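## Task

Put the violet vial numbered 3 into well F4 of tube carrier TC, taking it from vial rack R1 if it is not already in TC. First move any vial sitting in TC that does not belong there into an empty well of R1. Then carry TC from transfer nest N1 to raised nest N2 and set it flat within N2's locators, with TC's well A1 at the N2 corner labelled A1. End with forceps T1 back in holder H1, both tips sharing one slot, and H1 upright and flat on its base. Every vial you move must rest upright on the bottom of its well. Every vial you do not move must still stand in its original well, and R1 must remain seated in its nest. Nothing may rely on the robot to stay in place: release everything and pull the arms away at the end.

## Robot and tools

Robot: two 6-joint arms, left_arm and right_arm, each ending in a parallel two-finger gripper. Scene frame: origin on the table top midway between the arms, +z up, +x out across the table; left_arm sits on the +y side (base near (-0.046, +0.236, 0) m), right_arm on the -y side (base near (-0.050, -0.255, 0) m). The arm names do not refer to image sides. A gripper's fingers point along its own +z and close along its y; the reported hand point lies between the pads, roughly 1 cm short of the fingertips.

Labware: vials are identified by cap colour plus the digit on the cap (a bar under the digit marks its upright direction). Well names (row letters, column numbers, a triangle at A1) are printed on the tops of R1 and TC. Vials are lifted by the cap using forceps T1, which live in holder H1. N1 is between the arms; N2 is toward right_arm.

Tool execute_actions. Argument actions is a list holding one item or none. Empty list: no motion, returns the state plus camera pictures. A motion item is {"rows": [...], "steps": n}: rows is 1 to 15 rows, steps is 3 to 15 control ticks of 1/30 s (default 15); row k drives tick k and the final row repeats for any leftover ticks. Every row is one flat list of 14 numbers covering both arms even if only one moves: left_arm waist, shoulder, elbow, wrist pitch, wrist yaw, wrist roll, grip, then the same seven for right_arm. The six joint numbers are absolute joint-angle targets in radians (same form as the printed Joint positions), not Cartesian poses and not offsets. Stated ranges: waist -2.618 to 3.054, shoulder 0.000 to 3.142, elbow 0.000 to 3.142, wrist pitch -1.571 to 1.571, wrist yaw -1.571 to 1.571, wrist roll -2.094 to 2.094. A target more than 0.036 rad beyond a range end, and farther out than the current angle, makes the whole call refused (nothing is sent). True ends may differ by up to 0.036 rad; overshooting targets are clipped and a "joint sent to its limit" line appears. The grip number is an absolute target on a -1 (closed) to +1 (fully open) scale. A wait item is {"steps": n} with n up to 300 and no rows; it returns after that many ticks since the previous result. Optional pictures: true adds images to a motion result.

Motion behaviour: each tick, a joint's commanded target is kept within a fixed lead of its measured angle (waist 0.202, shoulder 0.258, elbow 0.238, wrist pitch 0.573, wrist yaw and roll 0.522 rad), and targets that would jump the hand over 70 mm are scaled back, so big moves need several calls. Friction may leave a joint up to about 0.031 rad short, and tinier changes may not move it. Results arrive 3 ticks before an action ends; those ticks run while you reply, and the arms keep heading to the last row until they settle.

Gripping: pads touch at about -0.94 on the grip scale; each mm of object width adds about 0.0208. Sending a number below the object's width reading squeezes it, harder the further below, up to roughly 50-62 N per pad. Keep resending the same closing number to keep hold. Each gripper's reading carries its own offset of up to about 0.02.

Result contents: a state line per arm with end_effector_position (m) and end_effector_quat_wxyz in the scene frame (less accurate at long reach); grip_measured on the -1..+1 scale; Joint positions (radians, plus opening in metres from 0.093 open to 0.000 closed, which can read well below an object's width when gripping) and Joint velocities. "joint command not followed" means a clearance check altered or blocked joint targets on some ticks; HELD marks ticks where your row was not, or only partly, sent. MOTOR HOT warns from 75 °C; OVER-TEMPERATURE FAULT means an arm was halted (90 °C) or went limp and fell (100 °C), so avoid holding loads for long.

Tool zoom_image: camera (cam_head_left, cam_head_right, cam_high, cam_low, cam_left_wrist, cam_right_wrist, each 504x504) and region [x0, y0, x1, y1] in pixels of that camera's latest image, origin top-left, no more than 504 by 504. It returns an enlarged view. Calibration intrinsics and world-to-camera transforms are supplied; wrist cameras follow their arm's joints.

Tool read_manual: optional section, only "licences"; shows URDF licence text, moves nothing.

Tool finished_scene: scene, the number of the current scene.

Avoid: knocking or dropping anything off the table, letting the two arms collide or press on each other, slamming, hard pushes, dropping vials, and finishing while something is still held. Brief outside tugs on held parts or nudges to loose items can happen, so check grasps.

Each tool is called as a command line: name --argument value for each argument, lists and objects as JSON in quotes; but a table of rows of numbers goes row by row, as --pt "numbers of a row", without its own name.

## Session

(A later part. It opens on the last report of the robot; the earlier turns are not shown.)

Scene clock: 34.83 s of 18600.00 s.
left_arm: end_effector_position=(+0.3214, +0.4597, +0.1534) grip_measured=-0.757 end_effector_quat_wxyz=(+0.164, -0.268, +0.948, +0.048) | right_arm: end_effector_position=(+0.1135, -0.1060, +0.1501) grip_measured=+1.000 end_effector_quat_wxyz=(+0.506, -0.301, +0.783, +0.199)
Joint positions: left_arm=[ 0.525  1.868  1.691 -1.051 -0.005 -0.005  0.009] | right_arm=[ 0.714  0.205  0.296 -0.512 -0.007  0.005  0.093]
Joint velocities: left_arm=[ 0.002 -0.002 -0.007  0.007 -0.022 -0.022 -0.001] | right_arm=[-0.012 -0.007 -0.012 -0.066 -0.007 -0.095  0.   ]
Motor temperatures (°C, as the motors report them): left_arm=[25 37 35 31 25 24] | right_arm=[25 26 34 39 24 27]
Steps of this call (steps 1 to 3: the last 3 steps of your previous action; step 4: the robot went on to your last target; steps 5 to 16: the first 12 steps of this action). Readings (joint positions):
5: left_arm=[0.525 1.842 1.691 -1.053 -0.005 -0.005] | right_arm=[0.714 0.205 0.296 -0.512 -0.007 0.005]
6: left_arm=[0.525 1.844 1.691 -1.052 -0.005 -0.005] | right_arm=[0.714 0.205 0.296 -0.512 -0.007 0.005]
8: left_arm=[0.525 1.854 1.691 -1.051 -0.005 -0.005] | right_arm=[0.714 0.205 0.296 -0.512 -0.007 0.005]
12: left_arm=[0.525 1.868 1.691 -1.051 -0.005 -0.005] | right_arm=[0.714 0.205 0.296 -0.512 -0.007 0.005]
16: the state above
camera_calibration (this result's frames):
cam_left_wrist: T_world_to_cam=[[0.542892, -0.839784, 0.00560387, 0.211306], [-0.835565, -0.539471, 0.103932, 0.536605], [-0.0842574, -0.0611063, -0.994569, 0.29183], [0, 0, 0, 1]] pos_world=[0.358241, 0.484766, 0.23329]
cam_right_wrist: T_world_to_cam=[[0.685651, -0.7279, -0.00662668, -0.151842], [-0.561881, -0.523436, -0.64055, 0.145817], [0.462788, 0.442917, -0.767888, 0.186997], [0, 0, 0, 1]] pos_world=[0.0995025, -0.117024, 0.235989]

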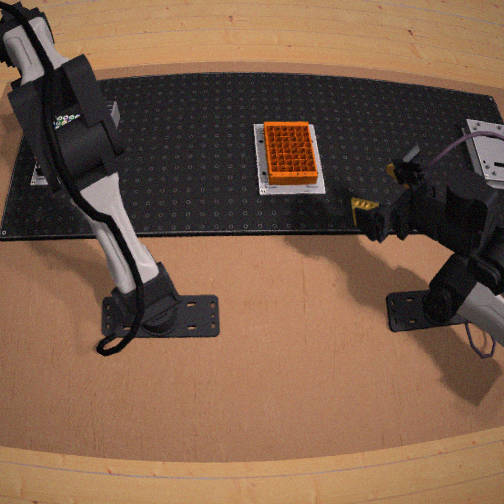

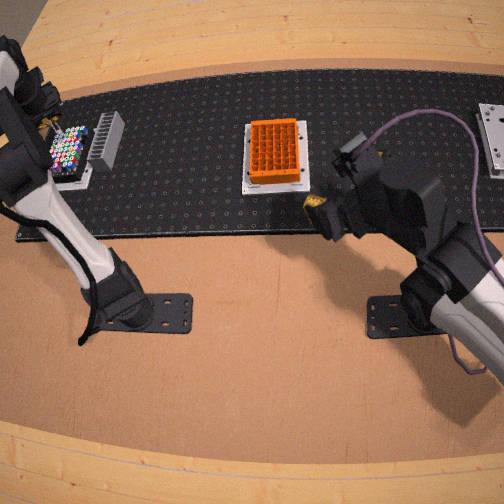

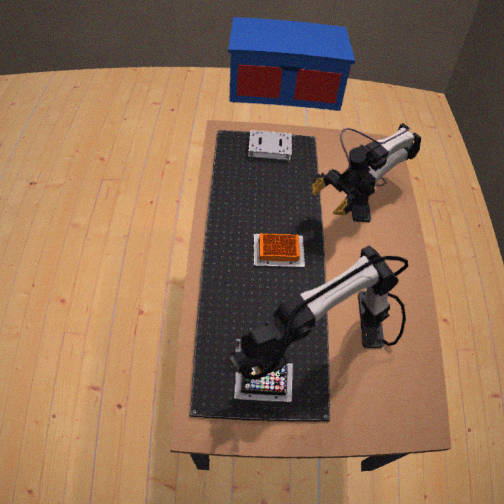

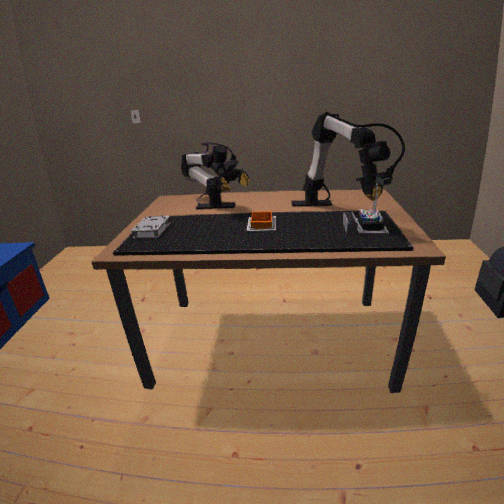

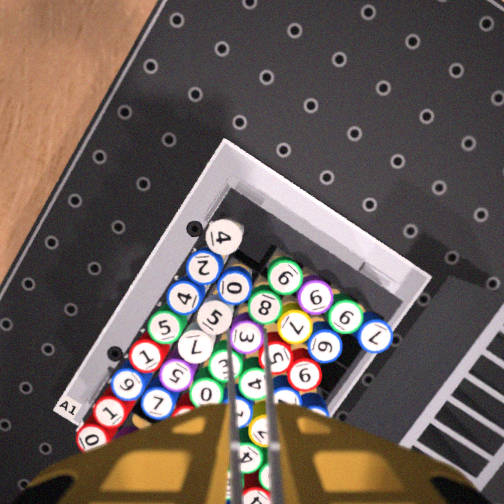

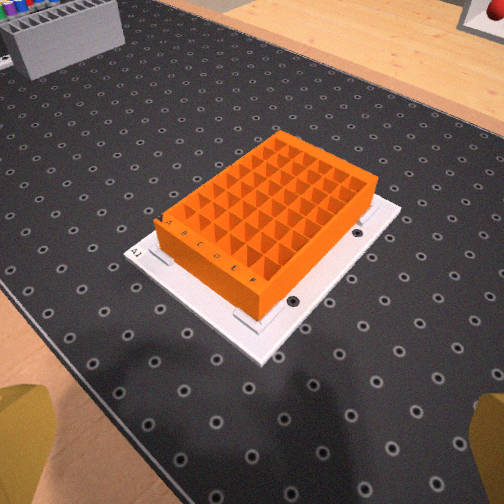

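Close and lift.

execute_actions --actions '[{"rows":[[0.518,1.87,1.685,-1.03,-0.01,-0.01,-0.9,0.72,0.2,0.3,-0.5,0,0,1]],"steps":10}]'

execute_actions --actions '[{"rows":[[0.518,1.87,1.71,-1.08,-0.01,-0.01,-0.9,0.72,0.2,0.3,-0.5,0,0,1],[0.518,1.87,1.718,-1.088,-0.01,-0.01,-0.9,0.72,0.2,0.3,-0.5,0,0,1],[0.518,1.87,1.726,-1.096,-0.01,-0.01,-0.9,0.72,0.2,0.3,-0.5,0,0,1],[0.518,1.87,1.734,-1.104,-0.01,-0.01,-0.9,0.72,0.2,0.3,-0.5,0,0,1],[0.518,1.87,1.742,-1.112,-0.01,-0.01,-0.9,0.72,0.2,0.3,-0.5,0,0,1],[0.518,1.87,1.75,-1.12,-0.01,-0.01,-0.9,0.72,0.2,0.3,-0.5,0,0,1],[0.518,1.87,1.758,-1.128,-0.01,-0.01,-0.9,0.72,0.2,0.3,-0.5,0,0,1],[0.518,1.87,1.766,-1.136,-0.01,-0.01,-0.9,0.72,0.2,0.3,-0.5,0,0,1],[0.518,1.87,1.774,-1.144,-0.01,-0.01,-0.9,0.72,0.2,0.3,-0.5,0,0,1],[0.518,1.87,1.782,-1.152,-0.01,-0.01,-0.9,0.72,0.2,0.3,-0.5,0,0,1],[0.518,1.87,1.79,-1.16,-0.01,-0.01,-0.9,0.72,0.2,0.3,-0.5,0,0,1],[0.518,1.87,1.798,-1.168,-0.01,-0.01,-0.9,0.72,0.2,0.3,-0.5,0,0,1],[0.518,1.87,1.806,-1.176,-0.01,-0.01,-0.9,0.72,0.2,0.3,-0.5,0,0,1],[0.518,1.87,1.814,-1.184,-0.01,-0.01,-0.9,0.72,0.2,0.3,-0.5,0,0,1],[0.518,1.87,1.822,-1.192,-0.01,-0.01,-0.9,0.72,0.2,0.3,-0.5,0,0,1]]}]'

execute_actions --actions '[{"rows":[[0.518,1.87,1.832,-1.2,-0.01,-0.01,-0.9,0.72,0.2,0.3,-0.5,0,0,1],[0.518,1.87,1.842,-1.208,-0.01,-0.01,-0.9,0.72,0.2,0.3,-0.5,0,0,1],[0.518,1.87,1.852,-1.216,-0.01,-0.01,-0.9,0.72,0.2,0.3,-0.5,0,0,1],[0.518,1.87,1.862,-1.224,-0.01,-0.01,-0.9,0.72,0.2,0.3,-0.5,0,0,1],[0.518,1.87,1.872,-1.232,-0.01,-0.01,-0.9,0.72,0.2,0.3,-0.5,0,0,1],[0.518,1.87,1.882,-1.24,-0.01,-0.01,-0.9,0.72,0.2,0.3,-0.5,0,0,1],[0.518,1.87,1.892,-1.248,-0.01,-0.01,-0.9,0.72,0.2,0.3,-0.5,0,0,1],[0.518,1.87,1.902,-1.256,-0.01,-0.01,-0.9,0.72,0.2,0.3,-0.5,0,0,1],[0.518,1.87,1.912,-1.264,-0.01,-0.01,-0.9,0.72,0.2,0.3,-0.5,0,0,1],[0.518,1.87,1.922,-1.272,-0.01,-0.01,-0.9,0.72,0.2,0.3,-0.5,0,0,1],[0.518,1.87,1.932,-1.28,-0.01,-0.01,-0.9,0.72,0.2,0.3,-0.5,0,0,1],[0.518,1.87,1.942,-1.288,-0.01,-0.01,-0.9,0.72,0.2,0.3,-0.5,0,0,1],[0.518,1.87,1.952,-1.296,-0.01,-0.01,-0.9,0.72,0.2,0.3,-0.5,0,0,1],[0.518,1.87,1.962,-1.304,-0.01,-0.01,-0.9,0.72,0.2,0.3,-0.5,0,0,1],[0.518,1.87,1.972,-1.312,-0.01,-0.01,-0.9,0.72,0.2,0.3,-0.5,0,0,1]]}]' --pictures true

Scene clock: 35.47 s of 18600.00 s.
left_arm: end_effector_position=(+0.3212, +0.4600, +0.1534) grip_measured=-0.886 end_effector_quat_wxyz=(+0.163, -0.269, +0.948, +0.049) | right_arm: end_effector_position=(+0.1135, -0.1060, +0.1501) grip_measured=+1.000 end_effector_quat_wxyz=(+0.506, -0.301, +0.783, +0.199)
Joint positions: left_arm=[ 0.525  1.868  1.691 -1.051 -0.007 -0.005  0.003] | right_arm=[ 0.714  0.205  0.296 -0.512 -0.007  0.005  0.093]
Joint velocities: left_arm=[ 0.002 -0.012 -0.002 -0.022 -0.037  0.037  0.   ] | right_arm=[ 0.012  0.012 -0.002  0.022  0.022 -0.037  0.   ]
Motor temperatures (°C, as the motors report them): left_arm=[25 37 35 31 25 24] | right_arm=[25 26 34 39 24 27]
Steps of this call (steps 1 to 3: the last 3 steps of your previous action; steps 4 to 12: the robot went on to your last target; steps 13 to 19: the first 7 steps of this action). Readings (joint positions):
13: left_arm=[0.525 1.868 1.691 -1.051 -0.005 -0.005] | right_arm=[0.714 0.205 0.296 -0.512 -0.007 0.005]
14: left_arm=[0.525 1.868 1.691 -1.051 -0.006 -0.005] | right_arm=[0.714 0.205 0.296 -0.512 -0.007 0.005]
16: left_arm=[0.525 1.868 1.691 -1.051 -0.006 -0.005] | right_arm=[0.714 0.205 0.296 -0.512 -0.007 0.005]
19: the state above

Scene clock: 35.97 s of 18600.00 s.
left_arm: end_effector_position=(+0.3200, +0.4594, +0.1715) grip_measured=-0.886 end_effector_quat_wxyz=(+0.164, -0.269, +0.948, +0.049) | right_arm: end_effector_position=(+0.1135, -0.1060, +0.1501) grip_measured=+1.000 end_effector_quat_wxyz=(+0.506, -0.301, +0.783, +0.199)
Joint positions: left_arm=[ 0.525  1.868  1.763 -1.12  -0.008 -0.005  0.003] | right_arm=[ 0.714  0.205  0.296 -0.512 -0.007  0.005  0.093]
Joint velocities: left_arm=[-0.012 -0.012  0.222 -0.271 -0.007 -0.022 -0.001] | right_arm=[-0.007 -0.012 -0.007 -0.037 -0.007 -0.022  0.   ]
Motor temperatures (°C, as the motors report them): left_arm=[25 37 35 31 25 24] | right_arm=[25 26 34 39 24 27]
Steps of this call (steps 1 to 3: the last 3 steps of your previous action; steps 4 to 15: the first 12 steps of this action). Readings (joint positions):
4: left_arm=[0.525 1.868 1.691 -1.052 -0.007 -0.005] | right_arm=[0.714 0.205 0.296 -0.512 -0.007 0.005]
5: left_arm=[0.525 1.868 1.691 -1.054 -0.007 -0.005] | right_arm=[0.714 0.205 0.296 -0.512 -0.007 0.005]
7: left_arm=[0.525 1.868 1.698 -1.062 -0.008 -0.005] | right_arm=[0.714 0.205 0.296 -0.512 -0.007 0.005]
11: left_arm=[0.525 1.868 1.730 -1.090 -0.008 -0.005] | right_arm=[0.714 0.205 0.296 -0.512 -0.007 0.005]
15: the state above

Scene clock: 36.47 s of 18600.00 s.
left_arm: end_effector_position=(+0.3177, +0.4580, +0.2079) grip_measured=-0.886 end_effector_quat_wxyz=(+0.174, -0.268, +0.946, +0.052) | right_arm: end_effector_position=(+0.1135, -0.1060, +0.1501) grip_measured=+1.000 end_effector_quat_wxyz=(+0.506, -0.301, +0.783, +0.199)
Joint positions: left_arm=[ 0.525  1.868  1.903 -1.241 -0.008 -0.005  0.003] | right_arm=[ 0.714  0.205  0.296 -0.512 -0.007  0.005  0.093]
Joint velocities: left_arm=[ 0.007 -0.002  0.286 -0.271 -0.037 -0.051  0.001] | right_arm=[-0.002 -0.022  0.002 -0.037  0.081 -0.022  0.   ]
Motor temperatures (°C, as the motors report them): left_arm=[25 37 35 31 25 24] | right_arm=[25 26 34 39 24 27]
Steps of this call (steps 1 to 3: the last 3 steps of your previous action; steps 4 to 15: the first 12 steps of this action). Readings (joint positions):
4: left_arm=[0.525 1.868 1.795 -1.152 -0.008 -0.005] | right_arm=[0.714 0.205 0.296 -0.512 -0.007 0.005]
5: left_arm=[0.525 1.868 1.803 -1.161 -0.008 -0.005] | right_arm=[0.714 0.205 0.296 -0.512 -0.007 0.005]
7: left_arm=[0.525 1.868 1.823 -1.178 -0.008 -0.005] | right_arm=[0.714 0.205 0.296 -0.512 -0.007 0.005]
11: left_arm=[0.525 1.868 1.863 -1.210 -0.008 -0.005] | right_arm=[0.714 0.205 0.296 -0.512 -0.007 0.005]
15: the state above
camera_calibration (this result's frames):
cam_left_wrist: T_world_to_cam=[[0.543702, -0.839271, 0.0033668, 0.211601], [-0.836586, -0.541633, 0.0822108, 0.532753], [-0.0671736, -0.0475148, -0.996609, 0.334451], [0, 0, 0, 1]] pos_world=[0.353112, 0.482038, 0.288807]
cam_right_wrist: T_world_to_cam=[[0.685651, -0.7279, -0.00662668, -0.151842], [-0.561881, -0.523436, -0.64055, 0.145817], [0.462788, 0.442917, -0.767888, 0.186997], [0, 0, 0, 1]] pos_world=[0.0995025, -0.117024, 0.235989]

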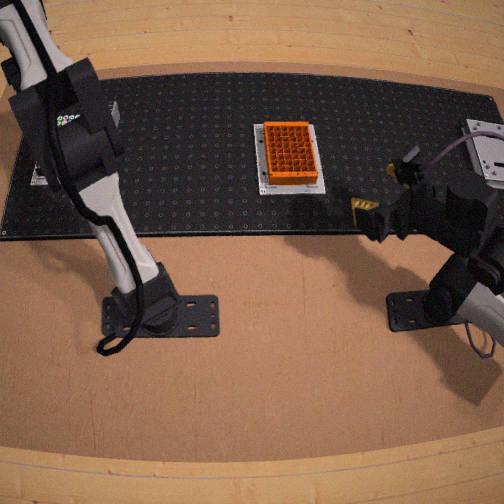

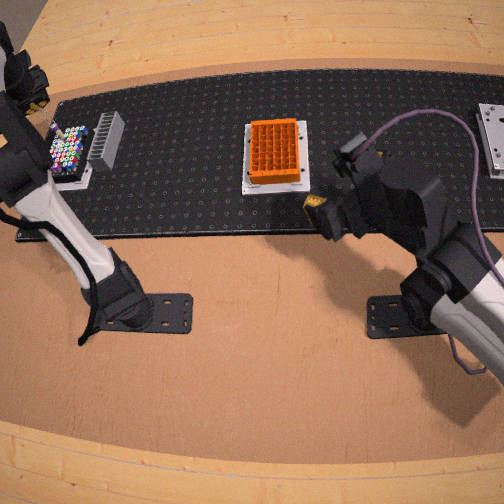

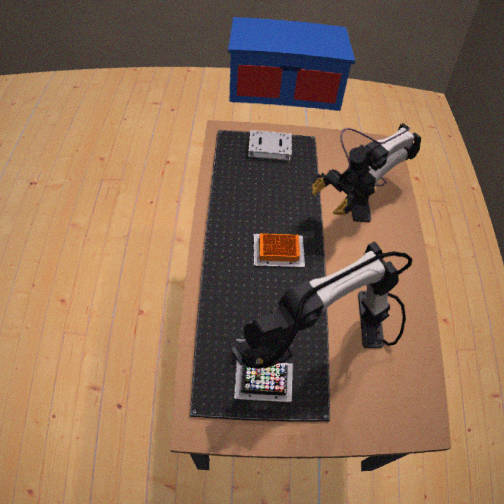

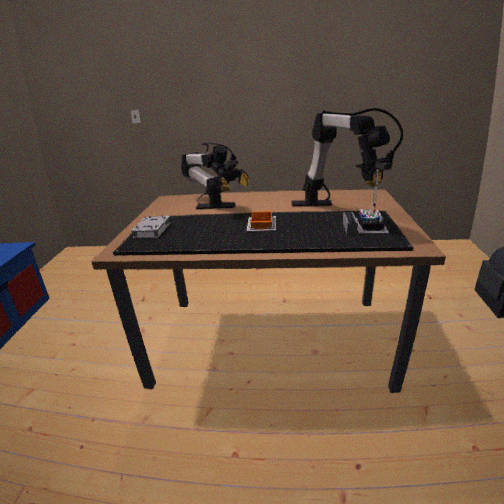

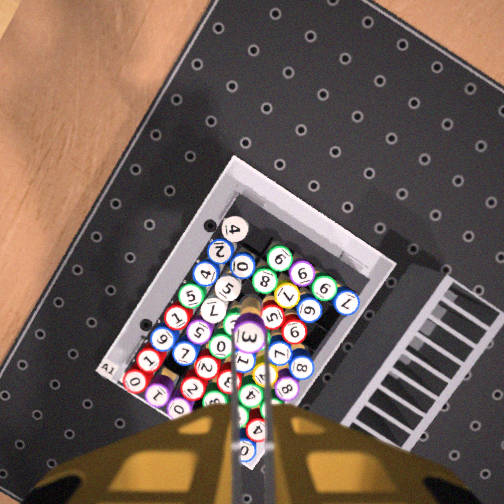

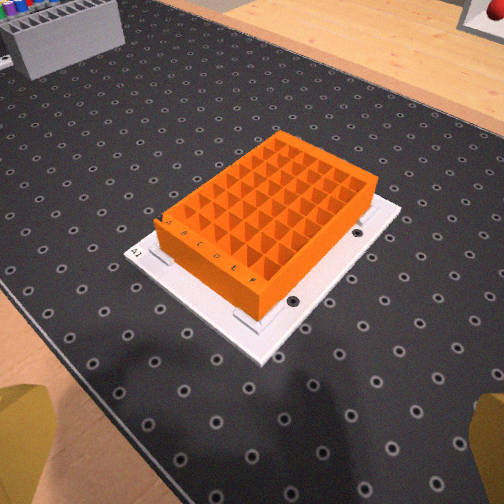

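execute_actions --actions '[{"rows":[[0.49,1.87,1.97,-1.31,-0.01,-0.01,-0.9,0.72,0.2,0.3,-0.5,0,0,1],[0.46,1.87,1.97,-1.31,-0.01,-0.01,-0.9,0.72,0.2,0.3,-0.5,0,0,1],[0.42,1.87,1.97,-1.31,-0.01,-0.01,-0.9,0.72,0.2,0.3,-0.5,0,0,1],[0.37,1.87,1.97,-1.31,-0.01,-0.01,-0.9,0.72,0.2,0.3,-0.5,0,0,1],[0.32,1.87,1.97,-1.31,-0.01,-0.01,-0.9,0.72,0.2,0.3,-0.5,0,0,1],[0.27,1.87,1.97,-1.31,-0.01,-0.01,-0.9,0.72,0.2,0.3,-0.5,0,0,1],[0.22,1.87,1.97,-1.31,-0.01,-0.01,-0.9,0.72,0.2,0.3,-0.5,0,0,1],[0.17,1.86,1.96,-1.31,-0.01,-0.01,-0.9,0.72,0.2,0.3,-0.5,0,0,1],[0.12,1.85,1.95,-1.31,-0.01,-0.01,-0.9,0.72,0.2,0.3,-0.5,0,0,1],[0.07,1.84,1.94,-1.31,-0.01,-0.01,-0.9,0.72,0.2,0.3,-0.5,0,0,1],[0.02,1.83,1.93,-1.3,-0.01,-0.01,-0.9,0.72,0.2,0.3,-0.5,0,0,1],[-0.03,1.82,1.92,-1.3,-0.01,-0.01,-0.9,0.72,0.2,0.3,-0.5,0,0,1],[-0.08,1.81,1.91,-1.29,-0.01,-0.01,-0.9,0.72,0.2,0.3,-0.5,0,0,1],[-0.13,1.8,1.90,-1.29,-0.01,-0.01,-0.9,0.72,0.2,0.3,-0.5,0,0,1],[-0.18,1.79,1.89,-1.28,-0.01,-0.01,-0.9,0.72,0.2,0.3,-0.5,0,0,1]]}]'

execute_actions --actions '[{"rows":[[-0.23,1.78,1.88,-1.28,-0.01,-0.01,-0.9,0.72,0.2,0.3,-0.5,0,0,1],[-0.28,1.77,1.87,-1.27,-0.01,-0.01,-0.9,0.72,0.2,0.3,-0.5,0,0,1],[-0.33,1.77,1.86,-1.27,-0.01,-0.01,-0.9,0.72,0.2,0.3,-0.5,0,0,1],[-0.38,1.77,1.85,-1.26,-0.01,-0.01,-0.9,0.72,0.2,0.3,-0.5,0,0,1],[-0.43,1.77,1.84,-1.255,-0.01,-0.01,-0.9,0.72,0.2,0.3,-0.5,0,0,1],[-0.48,1.77,1.83,-1.255,-0.01,-0.01,-0.9,0.72,0.2,0.3,-0.5,0,0,1],[-0.53,1.77,1.83,-1.255,-0.01,-0.01,-0.9,0.72,0.2,0.3,-0.5,0,0,1],[-0.58,1.77,1.83,-1.255,-0.01,-0.01,-0.9,0.72,0.2,0.3,-0.5,0,0,1],[-0.63,1.77,1.83,-1.255,-0.01,-0.01,-0.9,0.72,0.2,0.3,-0.5,0,0,1],[-0.67,1.77,1.83,-1.255,-0.01,-0.01,-0.9,0.72,0.2,0.3,-0.5,0,0,1],[-0.70,1.77,1.83,-1.255,-0.01,-0.01,-0.9,0.72,0.2,0.3,-0.5,0,0,1],[-0.73,1.77,1.83,-1.255,-0.01,-0.01,-0.9,0.72,0.2,0.3,-0.5,0,0,1],[-0.75,1.77,1.83,-1.255,-0.01,-0.01,-0.9,0.72,0.2,0.3,-0.5,0,0,1],[-0.77,1.77,1.83,-1.255,-0.01,-0.01,-0.9,0.72,0.2,0.3,-0.5,0,0,1],[-0.785,1.77,1.83,-1.255,-0.01,-0.01,-0.9,0.72,0.2,0.3,-0.5,0,0,1]]}]'

execute_actions --actions '[{"steps":15}]' --pictures true

Scene clock: 37.67 s of 18600.00 s.
left_arm: end_effector_position=(+0.3724, +0.2719, +0.2181) grip_measured=-0.886 end_effector_quat_wxyz=(+0.175, -0.044, +0.983, +0.014) | right_arm: end_effector_position=(+0.1135, -0.1060, +0.1501) grip_measured=+1.000 end_effector_quat_wxyz=(+0.506, -0.301, +0.783, +0.199)
Joint positions: left_arm=[ 0.06   1.867  1.947 -1.298 -0.016 -0.007  0.003] | right_arm=[ 0.714  0.205  0.296 -0.512 -0.007  0.005  0.093]
Joint velocities: left_arm=[-1.497 -0.071 -0.208  0.081 -0.007 -0.022 -0.   ] | right_arm=[-0.012 -0.017 -0.012  0.007 -0.051  0.037  0.   ]
Motor temperatures (°C, as the motors report them): left_arm=[25 37 35 31 25 24] | right_arm=[25 26 34 39 24 27]
Steps of this call (steps 1 to 3: the last 3 steps of your previous action; steps 4 to 24: the robot went on to your last target; steps 25 to 36: the first 12 steps of this action). Readings (joint positions):
25: left_arm=[0.523 1.868 1.952 -1.300 -0.008 -0.006] | right_arm=[0.714 0.205 0.296 -0.512 -0.007 0.005]
26: left_arm=[0.517 1.868 1.952 -1.300 -0.010 -0.006] | right_arm=[0.714 0.205 0.296 -0.512 -0.007 0.005]
28: left_arm=[0.479 1.868 1.952 -1.300 -0.016 -0.007] | right_arm=[0.714 0.205 0.296 -0.512 -0.007 0.005]
32: left_arm=[0.289 1.868 1.952 -1.300 -0.021 -0.007] | right_arm=[0.714 0.205 0.296 -0.512 -0.007 0.005]
36: the state above

Scene clock: 38.17 s of 18600.00 s.
left_arm: end_effector_position=(+0.2751, -0.0076, +0.2147) grip_measured=-0.886 end_effector_quat_wxyz=(+0.165, +0.311, +0.935, -0.052) | right_arm: end_effector_position=(+0.1135, -0.1060, +0.1501) grip_measured=+1.000 end_effector_quat_wxyz=(+0.506, -0.301, +0.783, +0.199)
Joint positions: left_arm=[-0.672  1.794  1.842 -1.271 -0.009 -0.007  0.003] | right_arm=[ 0.714  0.205  0.296 -0.512 -0.007  0.005  0.093]
Joint velocities: left_arm=[-1.136 -0.007 -0.017  0.022 -0.007 -0.051 -0.   ] | right_arm=[-0.017  0.017 -0.002 -0.007 -0.022 -0.022  0.   ]
Motor temperatures (°C, as the motors report them): left_arm=[25 37 35 31 25 24] | right_arm=[25 26 34 39 24 27]
Steps of this call (steps 1 to 3: the last 3 steps of your previous action; steps 4 to 15: the first 12 steps of this action). Readings (joint positions):
4: left_arm=[-0.141 1.839 1.907 -1.294 -0.013 -0.007] | right_arm=[0.714 0.205 0.296 -0.512 -0.007 0.005]
5: left_arm=[-0.189 1.829 1.897 -1.292 -0.012 -0.007] | right_arm=[0.714 0.205 0.296 -0.512 -0.007 0.005]
7: left_arm=[-0.287 1.810 1.880 -1.288 -0.011 -0.007] | right_arm=[0.714 0.205 0.296 -0.512 -0.007 0.005]
11: left_arm=[-0.485 1.794 1.852 -1.275 -0.011 -0.007] | right_arm=[0.714 0.205 0.296 -0.512 -0.007 0.005]
15: the state above

Scene clock: 38.67 s of 18600.00 s.
left_arm: end_effector_position=(+0.2438, -0.0442, +0.2147) grip_measured=-0.886 end_effector_quat_wxyz=(+0.161, +0.366, +0.914, -0.063) | right_arm: end_effector_position=(+0.1135, -0.1060, +0.1501) grip_measured=+1.000 end_effector_quat_wxyz=(+0.506, -0.301, +0.783, +0.199)
Joint positions: left_arm=[-0.79   1.794  1.842 -1.271 -0.005 -0.007  0.003] | right_arm=[ 0.714  0.205  0.296 -0.512 -0.007  0.005  0.093]
Joint velocities: left_arm=[ 0.002  0.007  0.002 -0.037 -0.022 -0.051 -0.001] | right_arm=[-0.002  0.007  0.002 -0.066  0.066  0.051  0.   ]
Motor temperatures (°C, as the motors report them): left_arm=[25 37 35 31 25 24] | right_arm=[25 26 34 39 24 27]
Kept back: nothing.
Steps of this call (steps 1 to 3: the last 3 steps of your previous action; steps 4 to 15: the robot went on to your last target). Readings (joint positions):
1: left_arm=[-0.708 1.794 1.842 -1.271 -0.008 -0.007] | right_arm=[0.714 0.205 0.296 -0.512 -0.007 0.005]
2: left_arm=[-0.737 1.794 1.842 -1.271 -0.006 -0.007] | right_arm=[0.714 0.205 0.296 -0.512 -0.007 0.005]
4: left_arm=[-0.777 1.794 1.842 -1.271 -0.005 -0.007] | right_arm=[0.714 0.205 0.296 -0.512 -0.007 0.005]
8: left_arm=[-0.790 1.794 1.842 -1.271 -0.005 -0.007] | right_arm=[0.714 0.205 0.296 -0.512 -0.007 0.005]
15: the state above
camera_calibration (this result's frames):
cam_left_wrist: T_world_to_cam=[[-0.673658, -0.739018, 0.00603519, 0.130957], [-0.734999, 0.670802, 0.0989998, 0.22355], [-0.0772111, 0.0622562, -0.995069, 0.319323], [0, 0, 0, 1]] pos_world=[0.277185, -0.0730587, 0.294827]
cam_right_wrist: T_world_to_cam=[[0.685651, -0.7279, -0.00662668, -0.151842], [-0.561881, -0.523436, -0.64055, 0.145817], [0.462788, 0.442917, -0.767888, 0.186997], [0, 0, 0, 1]] pos_world=[0.0995025, -0.117024, 0.235989]

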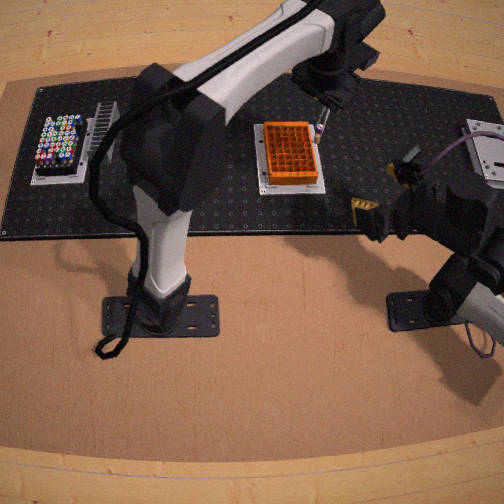

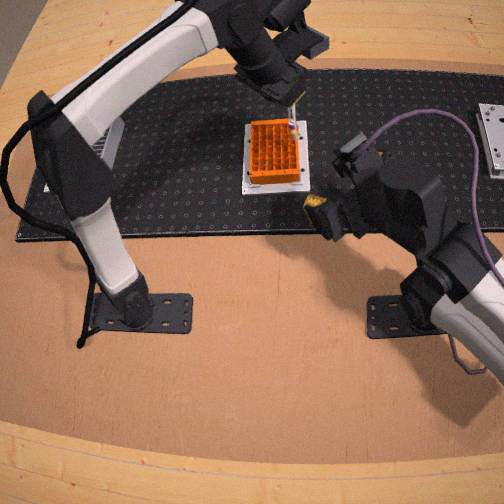

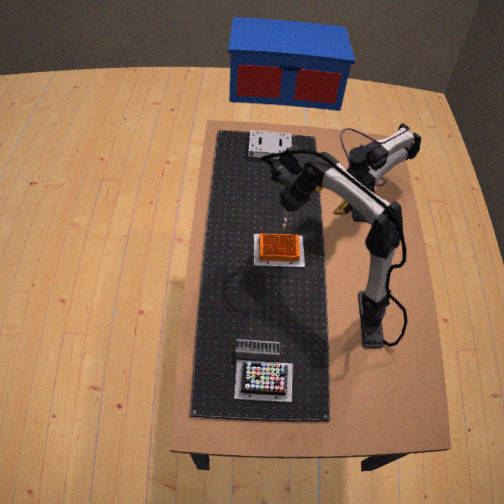

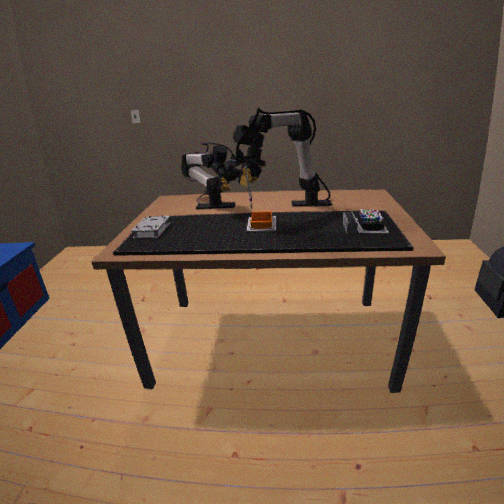

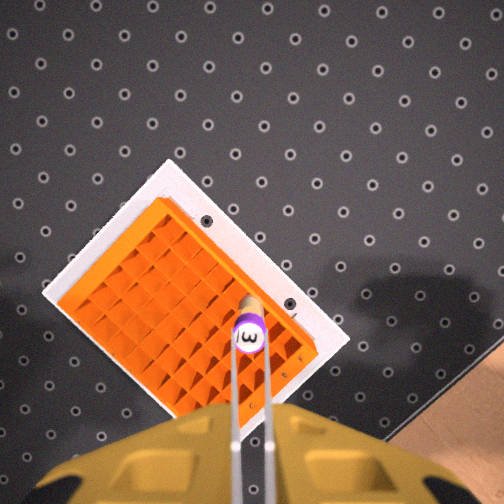

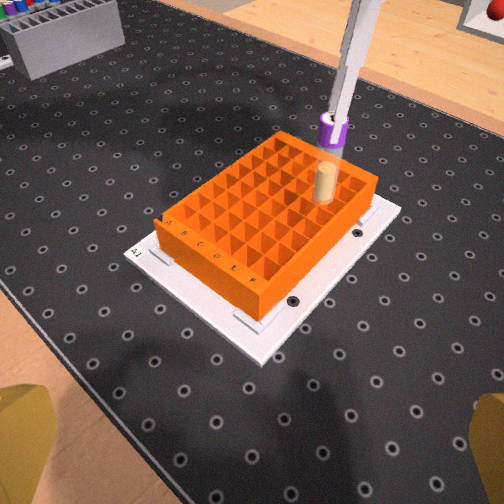

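execute_actions --actions '[{"rows":[[-0.765,1.77,1.82,-1.24,-0.01,-0.01,-0.9,0.72,0.2,0.3,-0.5,0,0,1],[-0.765,1.77,1.81,-1.23,-0.01,-0.01,-0.9,0.72,0.2,0.3,-0.5,0,0,1],[-0.765,1.77,1.80,-1.22,-0.01,-0.01,-0.9,0.72,0.2,0.3,-0.5,0,0,1],[-0.765,1.77,1.79,-1.21,-0.01,-0.01,-0.9,0.72,0.2,0.3,-0.5,0,0,1],[-0.765,1.77,1.78,-1.2,-0.01,-0.01,-0.9,0.72,0.2,0.3,-0.5,0,0,1],[-0.765,1.77,1.772,-1.192,-0.01,-0.01,-0.9,0.72,0.2,0.3,-0.5,0,0,1]]}]'

execute_actions --actions '[{"steps":12}]' --pictures true

zoom_image --camera "cam_left_wrist" --region '[130,180,350,400]'

zoom_image --camera "cam_right_wrist" --region '[220,130,400,310]'

Scene clock: 39.33 s of 18600.00 s.
left_arm: end_effector_position=(+0.2483, -0.0408, +0.1992) grip_measured=-0.886 end_effector_quat_wxyz=(+0.156, +0.360, +0.918, -0.060) | right_arm: end_effector_position=(+0.1135, -0.1060, +0.1501) grip_measured=+1.000 end_effector_quat_wxyz=(+0.506, -0.301, +0.783, +0.199)
Joint positions: left_arm=[-0.776  1.794  1.783 -1.224 -0.005 -0.007  0.003] | right_arm=[ 0.714  0.205  0.296 -0.512 -0.007  0.005  0.093]
Joint velocities: left_arm=[-0.017 -0.012 -0.012  0.066 -0.037 -0.037  0.   ] | right_arm=[-0.012  0.007 -0.007  0.051  0.022  0.066  0.   ]
Motor temperatures (°C, as the motors report them): left_arm=[25 37 35 31 25 24] | right_arm=[25 26 34 39 24 27]
Steps of this call (steps 1 to 8: the robot went on to your last target; steps 9 to 20: the first 12 steps of this action). Readings (joint positions):
9: left_arm=[-0.789 1.794 1.841 -1.270 -0.005 -0.007] | right_arm=[0.714 0.205 0.296 -0.512 -0.007 0.005]
10: left_arm=[-0.787 1.794 1.838 -1.266 -0.005 -0.007] | right_arm=[0.714 0.205 0.296 -0.512 -0.007 0.005]
12: left_arm=[-0.781 1.794 1.823 -1.254 -0.005 -0.007] | right_arm=[0.714 0.205 0.296 -0.512 -0.007 0.005]
16: left_arm=[-0.776 1.794 1.787 -1.233 -0.005 -0.007] | right_arm=[0.714 0.205 0.296 -0.512 -0.007 0.005]
20: the state above

Scene clock: 39.73 s of 18600.00 s.
left_arm: end_effector_position=(+0.2498, -0.0423, +0.1999) grip_measured=-0.886 end_effector_quat_wxyz=(+0.160, +0.360, +0.917, -0.062) | right_arm: end_effector_position=(+0.1135, -0.1060, +0.1501) grip_measured=+1.000 end_effector_quat_wxyz=(+0.506, -0.301, +0.783, +0.199)
Joint positions: left_arm=[-0.776  1.794  1.783 -1.215 -0.005 -0.007  0.003] | right_arm=[ 0.714  0.205  0.296 -0.512 -0.007  0.005  0.093]
Joint velocities: left_arm=[ 0.007 -0.012  0.007 -0.007 -0.051 -0.022 -0.001] | right_arm=[-0.007  0.002 -0.002 -0.007 -0.007 -0.022  0.   ]
Motor temperatures (°C, as the motors report them): left_arm=[25 38 35 31 25 24] | right_arm=[25 26 34 39 24 27]
Kept back: nothing.
Steps of this call (steps 1 to 3: the last 3 steps of your previous action; steps 4 to 12: the robot went on to your last target). Readings (joint positions):
1: left_arm=[-0.776 1.794 1.783 -1.222 -0.005 -0.007] | right_arm=[0.714 0.205 0.296 -0.512 -0.007 0.005]
2: left_arm=[-0.776 1.794 1.783 -1.220 -0.005 -0.007] | right_arm=[0.714 0.205 0.296 -0.512 -0.007 0.005]
4: left_arm=[-0.776 1.794 1.783 -1.218 -0.005 -0.007] | right_arm=[0.714 0.205 0.296 -0.512 -0.007 0.005]
8: left_arm=[-0.776 1.794 1.783 -1.216 -0.005 -0.007] | right_arm=[0.714 0.205 0.296 -0.512 -0.007 0.005]
12: the state above
camera_calibration (this result's frames):
cam_left_wrist: T_world_to_cam=[[-0.663431, -0.748214, 0.00593162, 0.133605], [-0.74389, 0.660409, 0.102414, 0.229265], [-0.080545, 0.0635322, -0.994724, 0.305768], [0, 0, 0, 1]] pos_world=[0.283814, -0.0708692, 0.279882]
cam_right_wrist: T_world_to_cam=[[0.685651, -0.7279, -0.00662668, -0.151842], [-0.561881, -0.523436, -0.64055, 0.145817], [0.462788, 0.442917, -0.767888, 0.186997], [0, 0, 0, 1]] pos_world=[0.0995025, -0.117024, 0.235989]

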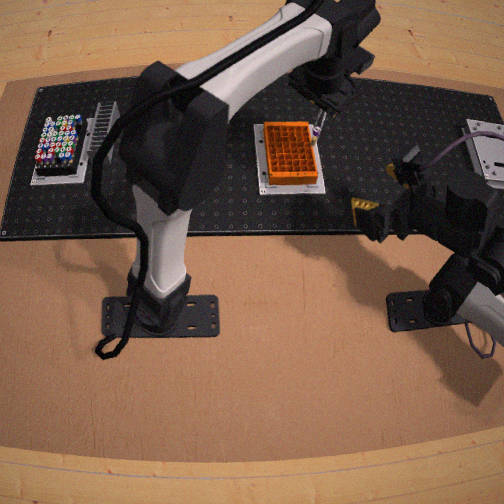

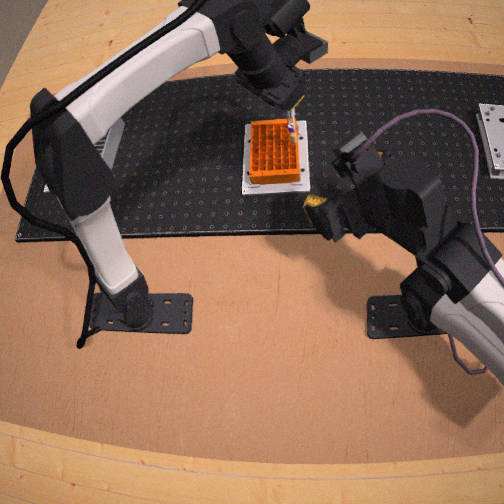

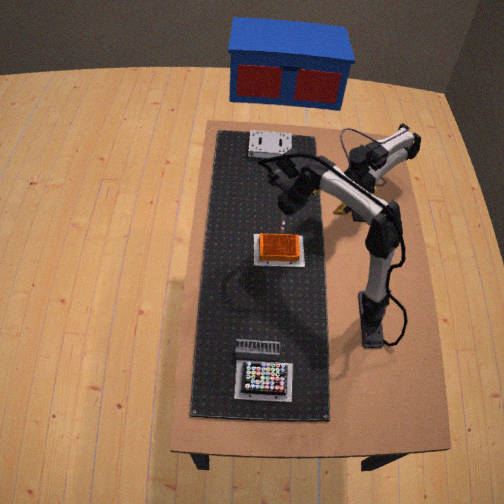

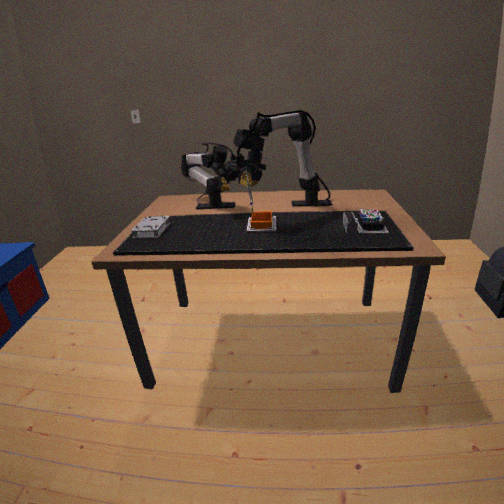

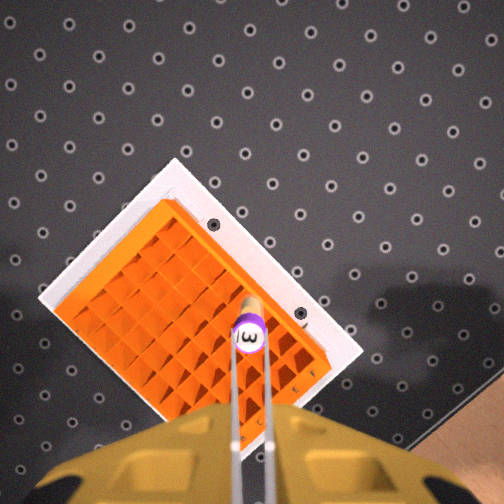

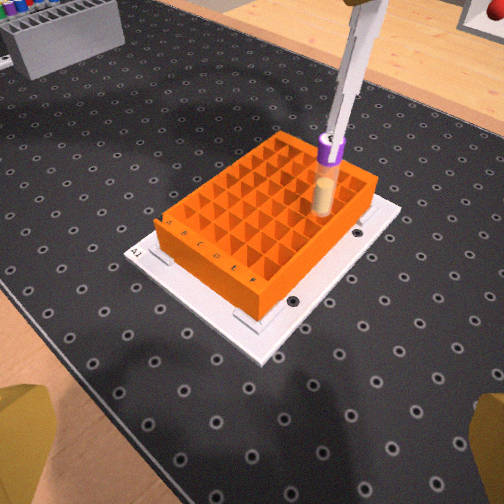

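Region (130, 180, 350, 400) of cam_left_wrist's 504x504 image, scaled by 2.291, with more detail than that image has.

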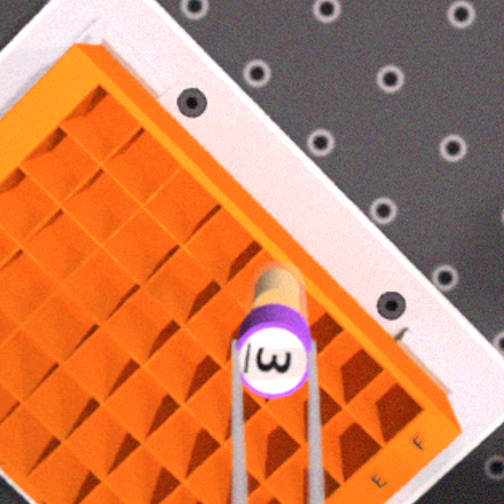

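Region (220, 130, 400, 310) of cam_right_wrist's 504x504 image, scaled by 2.800, with more detail than that image has.

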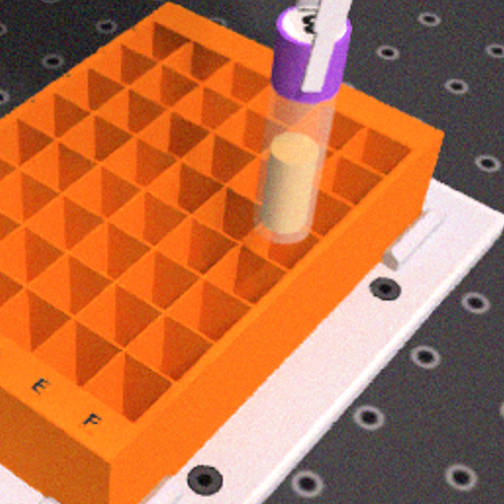

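execute_actions --actions '[{"rows":[[-0.765,1.77,1.772,-1.24,-0.023,-0.01,-0.9,0.72,0.2,0.3,-0.5,0,0,1]]}]'

execute_actions --actions '[{"steps":10}]' --pictures true

zoom_image --camera "cam_left_wrist" --region '[130,180,350,400]'

zoom_image --camera "cam_right_wrist" --region '[220,130,400,310]'

Scene clock: 40.30 s of 18600.00 s.
left_arm: end_effector_position=(+0.2488, -0.0394, +0.1990) grip_measured=-0.886 end_effector_quat_wxyz=(+0.156, +0.359, +0.918, -0.055) | right_arm: end_effector_position=(+0.1135, -0.1060, +0.1501) grip_measured=+1.000 end_effector_quat_wxyz=(+0.506, -0.302, +0.783, +0.199)
Joint positions: left_arm=[-0.776  1.794  1.783 -1.227 -0.013 -0.007  0.003] | right_arm=[ 0.714  0.205  0.296 -0.512 -0.007  0.005  0.093]
Joint velocities: left_arm=[-0.007  0.002 -0.007  0.022 -0.051 -0.007 -0.   ] | right_arm=[-0.002  0.017  0.007 -0.081 -0.022 -0.11   0.   ]
Motor temperatures (°C, as the motors report them): left_arm=[25 38 35 31 25 24] | right_arm=[25 26 34 39 24 27]
Steps of this call (steps 1 to 5: the robot went on to your last target; steps 6 to 17: the first 12 steps of this action). Readings (joint positions):
6: left_arm=[-0.776 1.794 1.783 -1.215 -0.006 -0.007] | right_arm=[0.714 0.205 0.296 -0.512 -0.007 0.005]
7: left_arm=[-0.776 1.794 1.783 -1.218 -0.008 -0.007] | right_arm=[0.714 0.205 0.296 -0.512 -0.007 0.005]
9: left_arm=[-0.776 1.794 1.783 -1.222 -0.010 -0.007] | right_arm=[0.714 0.205 0.296 -0.512 -0.007 0.005]
13: left_arm=[-0.776 1.794 1.783 -1.225 -0.013 -0.007] | right_arm=[0.714 0.205 0.296 -0.512 -0.007 0.005]
17: the state above

Scene clock: 40.63 s of 18600.00 s.
left_arm: end_effector_position=(+0.2488, -0.0392, +0.1989) grip_measured=-0.886 end_effector_quat_wxyz=(+0.156, +0.359, +0.918, -0.055) | right_arm: end_effector_position=(+0.1135, -0.1060, +0.1501) grip_measured=+1.000 end_effector_quat_wxyz=(+0.506, -0.302, +0.783, +0.199)
Joint positions: left_arm=[-0.776  1.794  1.783 -1.228 -0.014 -0.007  0.003] | right_arm=[ 0.714  0.205  0.296 -0.512 -0.007  0.005  0.093]
Joint velocities: left_arm=[ 0.007  0.007 -0.012 -0.022  0.051  0.022 -0.001] | right_arm=[-0.002 -0.002 -0.007 -0.066 -0.051 -0.066  0.   ]
Motor temperatures (°C, as the motors report them): left_arm=[25 38 35 31 25 24] | right_arm=[25 26 34 39 24 27]
Kept back: nothing.
Steps of this call (steps 1 to 3: the last 3 steps of your previous action; steps 4 to 10: the robot went on to your last target). Readings (joint positions):
1: left_arm=[-0.776 1.794 1.783 -1.227 -0.014 -0.007] | right_arm=[0.714 0.205 0.296 -0.512 -0.007 0.005]
2: left_arm=[-0.776 1.794 1.783 -1.227 -0.014 -0.007] | right_arm=[0.714 0.205 0.296 -0.512 -0.007 0.005]
4: left_arm=[-0.776 1.794 1.783 -1.227 -0.014 -0.007] | right_arm=[0.714 0.205 0.296 -0.512 -0.007 0.005]
8: left_arm=[-0.776 1.794 1.783 -1.228 -0.014 -0.007] | right_arm=[0.714 0.205 0.296 -0.512 -0.007 0.005]
10: the state above
camera_calibration (this result's frames):
cam_left_wrist: T_world_to_cam=[[-0.661152, -0.750245, -0.00310097, 0.136389], [-0.745537, 0.656529, 0.114651, 0.224369], [-0.0839805, 0.0781137, -0.993401, 0.305657], [0, 0, 0, 1]] pos_world=[0.283119, -0.0688551, 0.278339]
cam_right_wrist: T_world_to_cam=[[0.685766, -0.727795, -0.00627863, -0.151896], [-0.561648, -0.523688, -0.640548, 0.145764], [0.4629, 0.442793, -0.767892, 0.186971], [0, 0, 0, 1]] pos_world=[0.099484, -0.117004, 0.235989]

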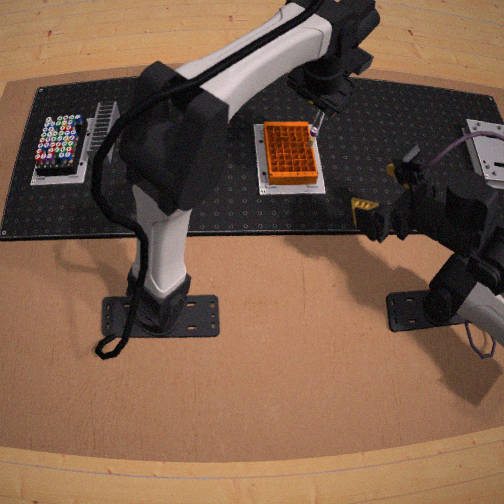

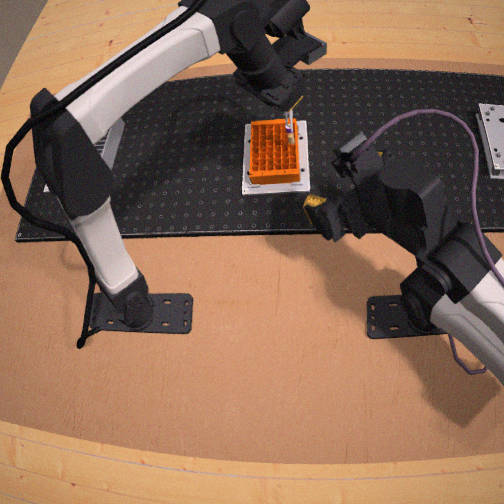

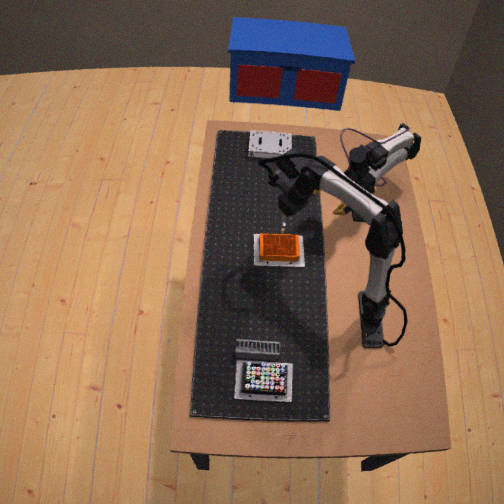

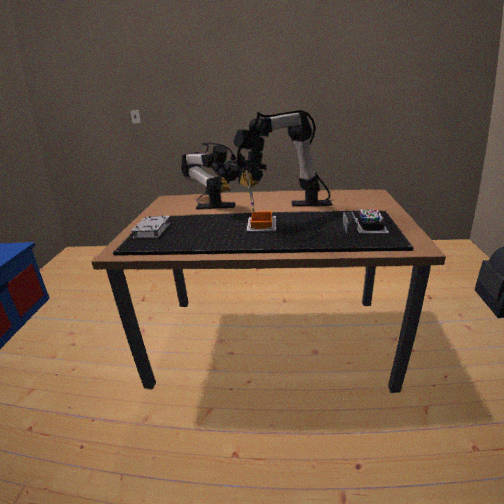

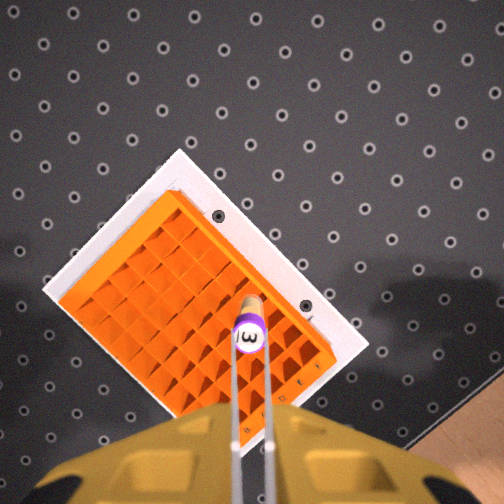

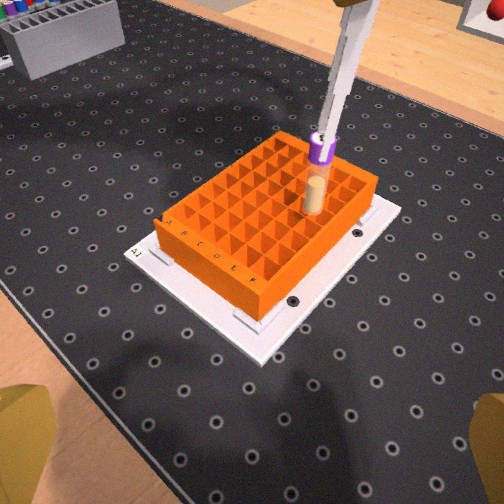

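Region (130, 180, 350, 400) of cam_left_wrist's 504x504 image, scaled by 2.291, with more detail than that image has.

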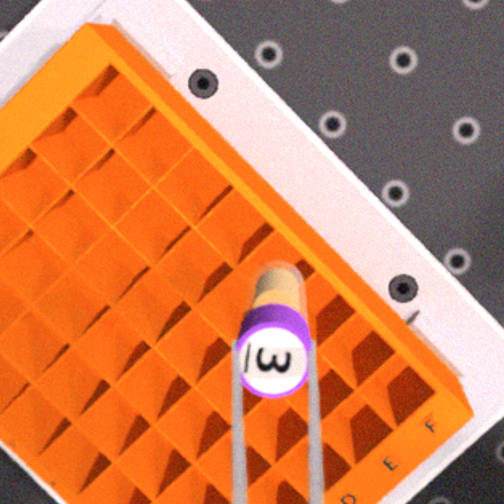

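Region (220, 130, 400, 310) of cam_right_wrist's 504x504 image, scaled by 2.800, with more detail than that image has.

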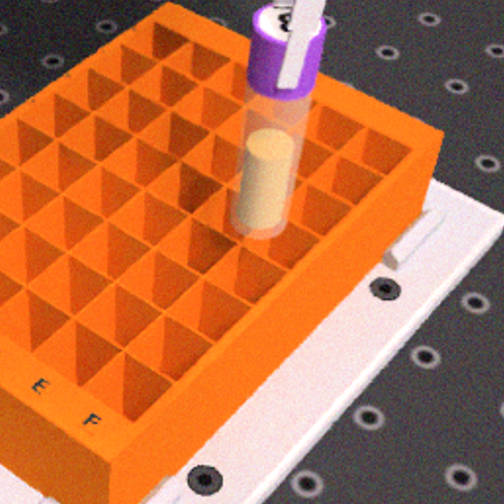

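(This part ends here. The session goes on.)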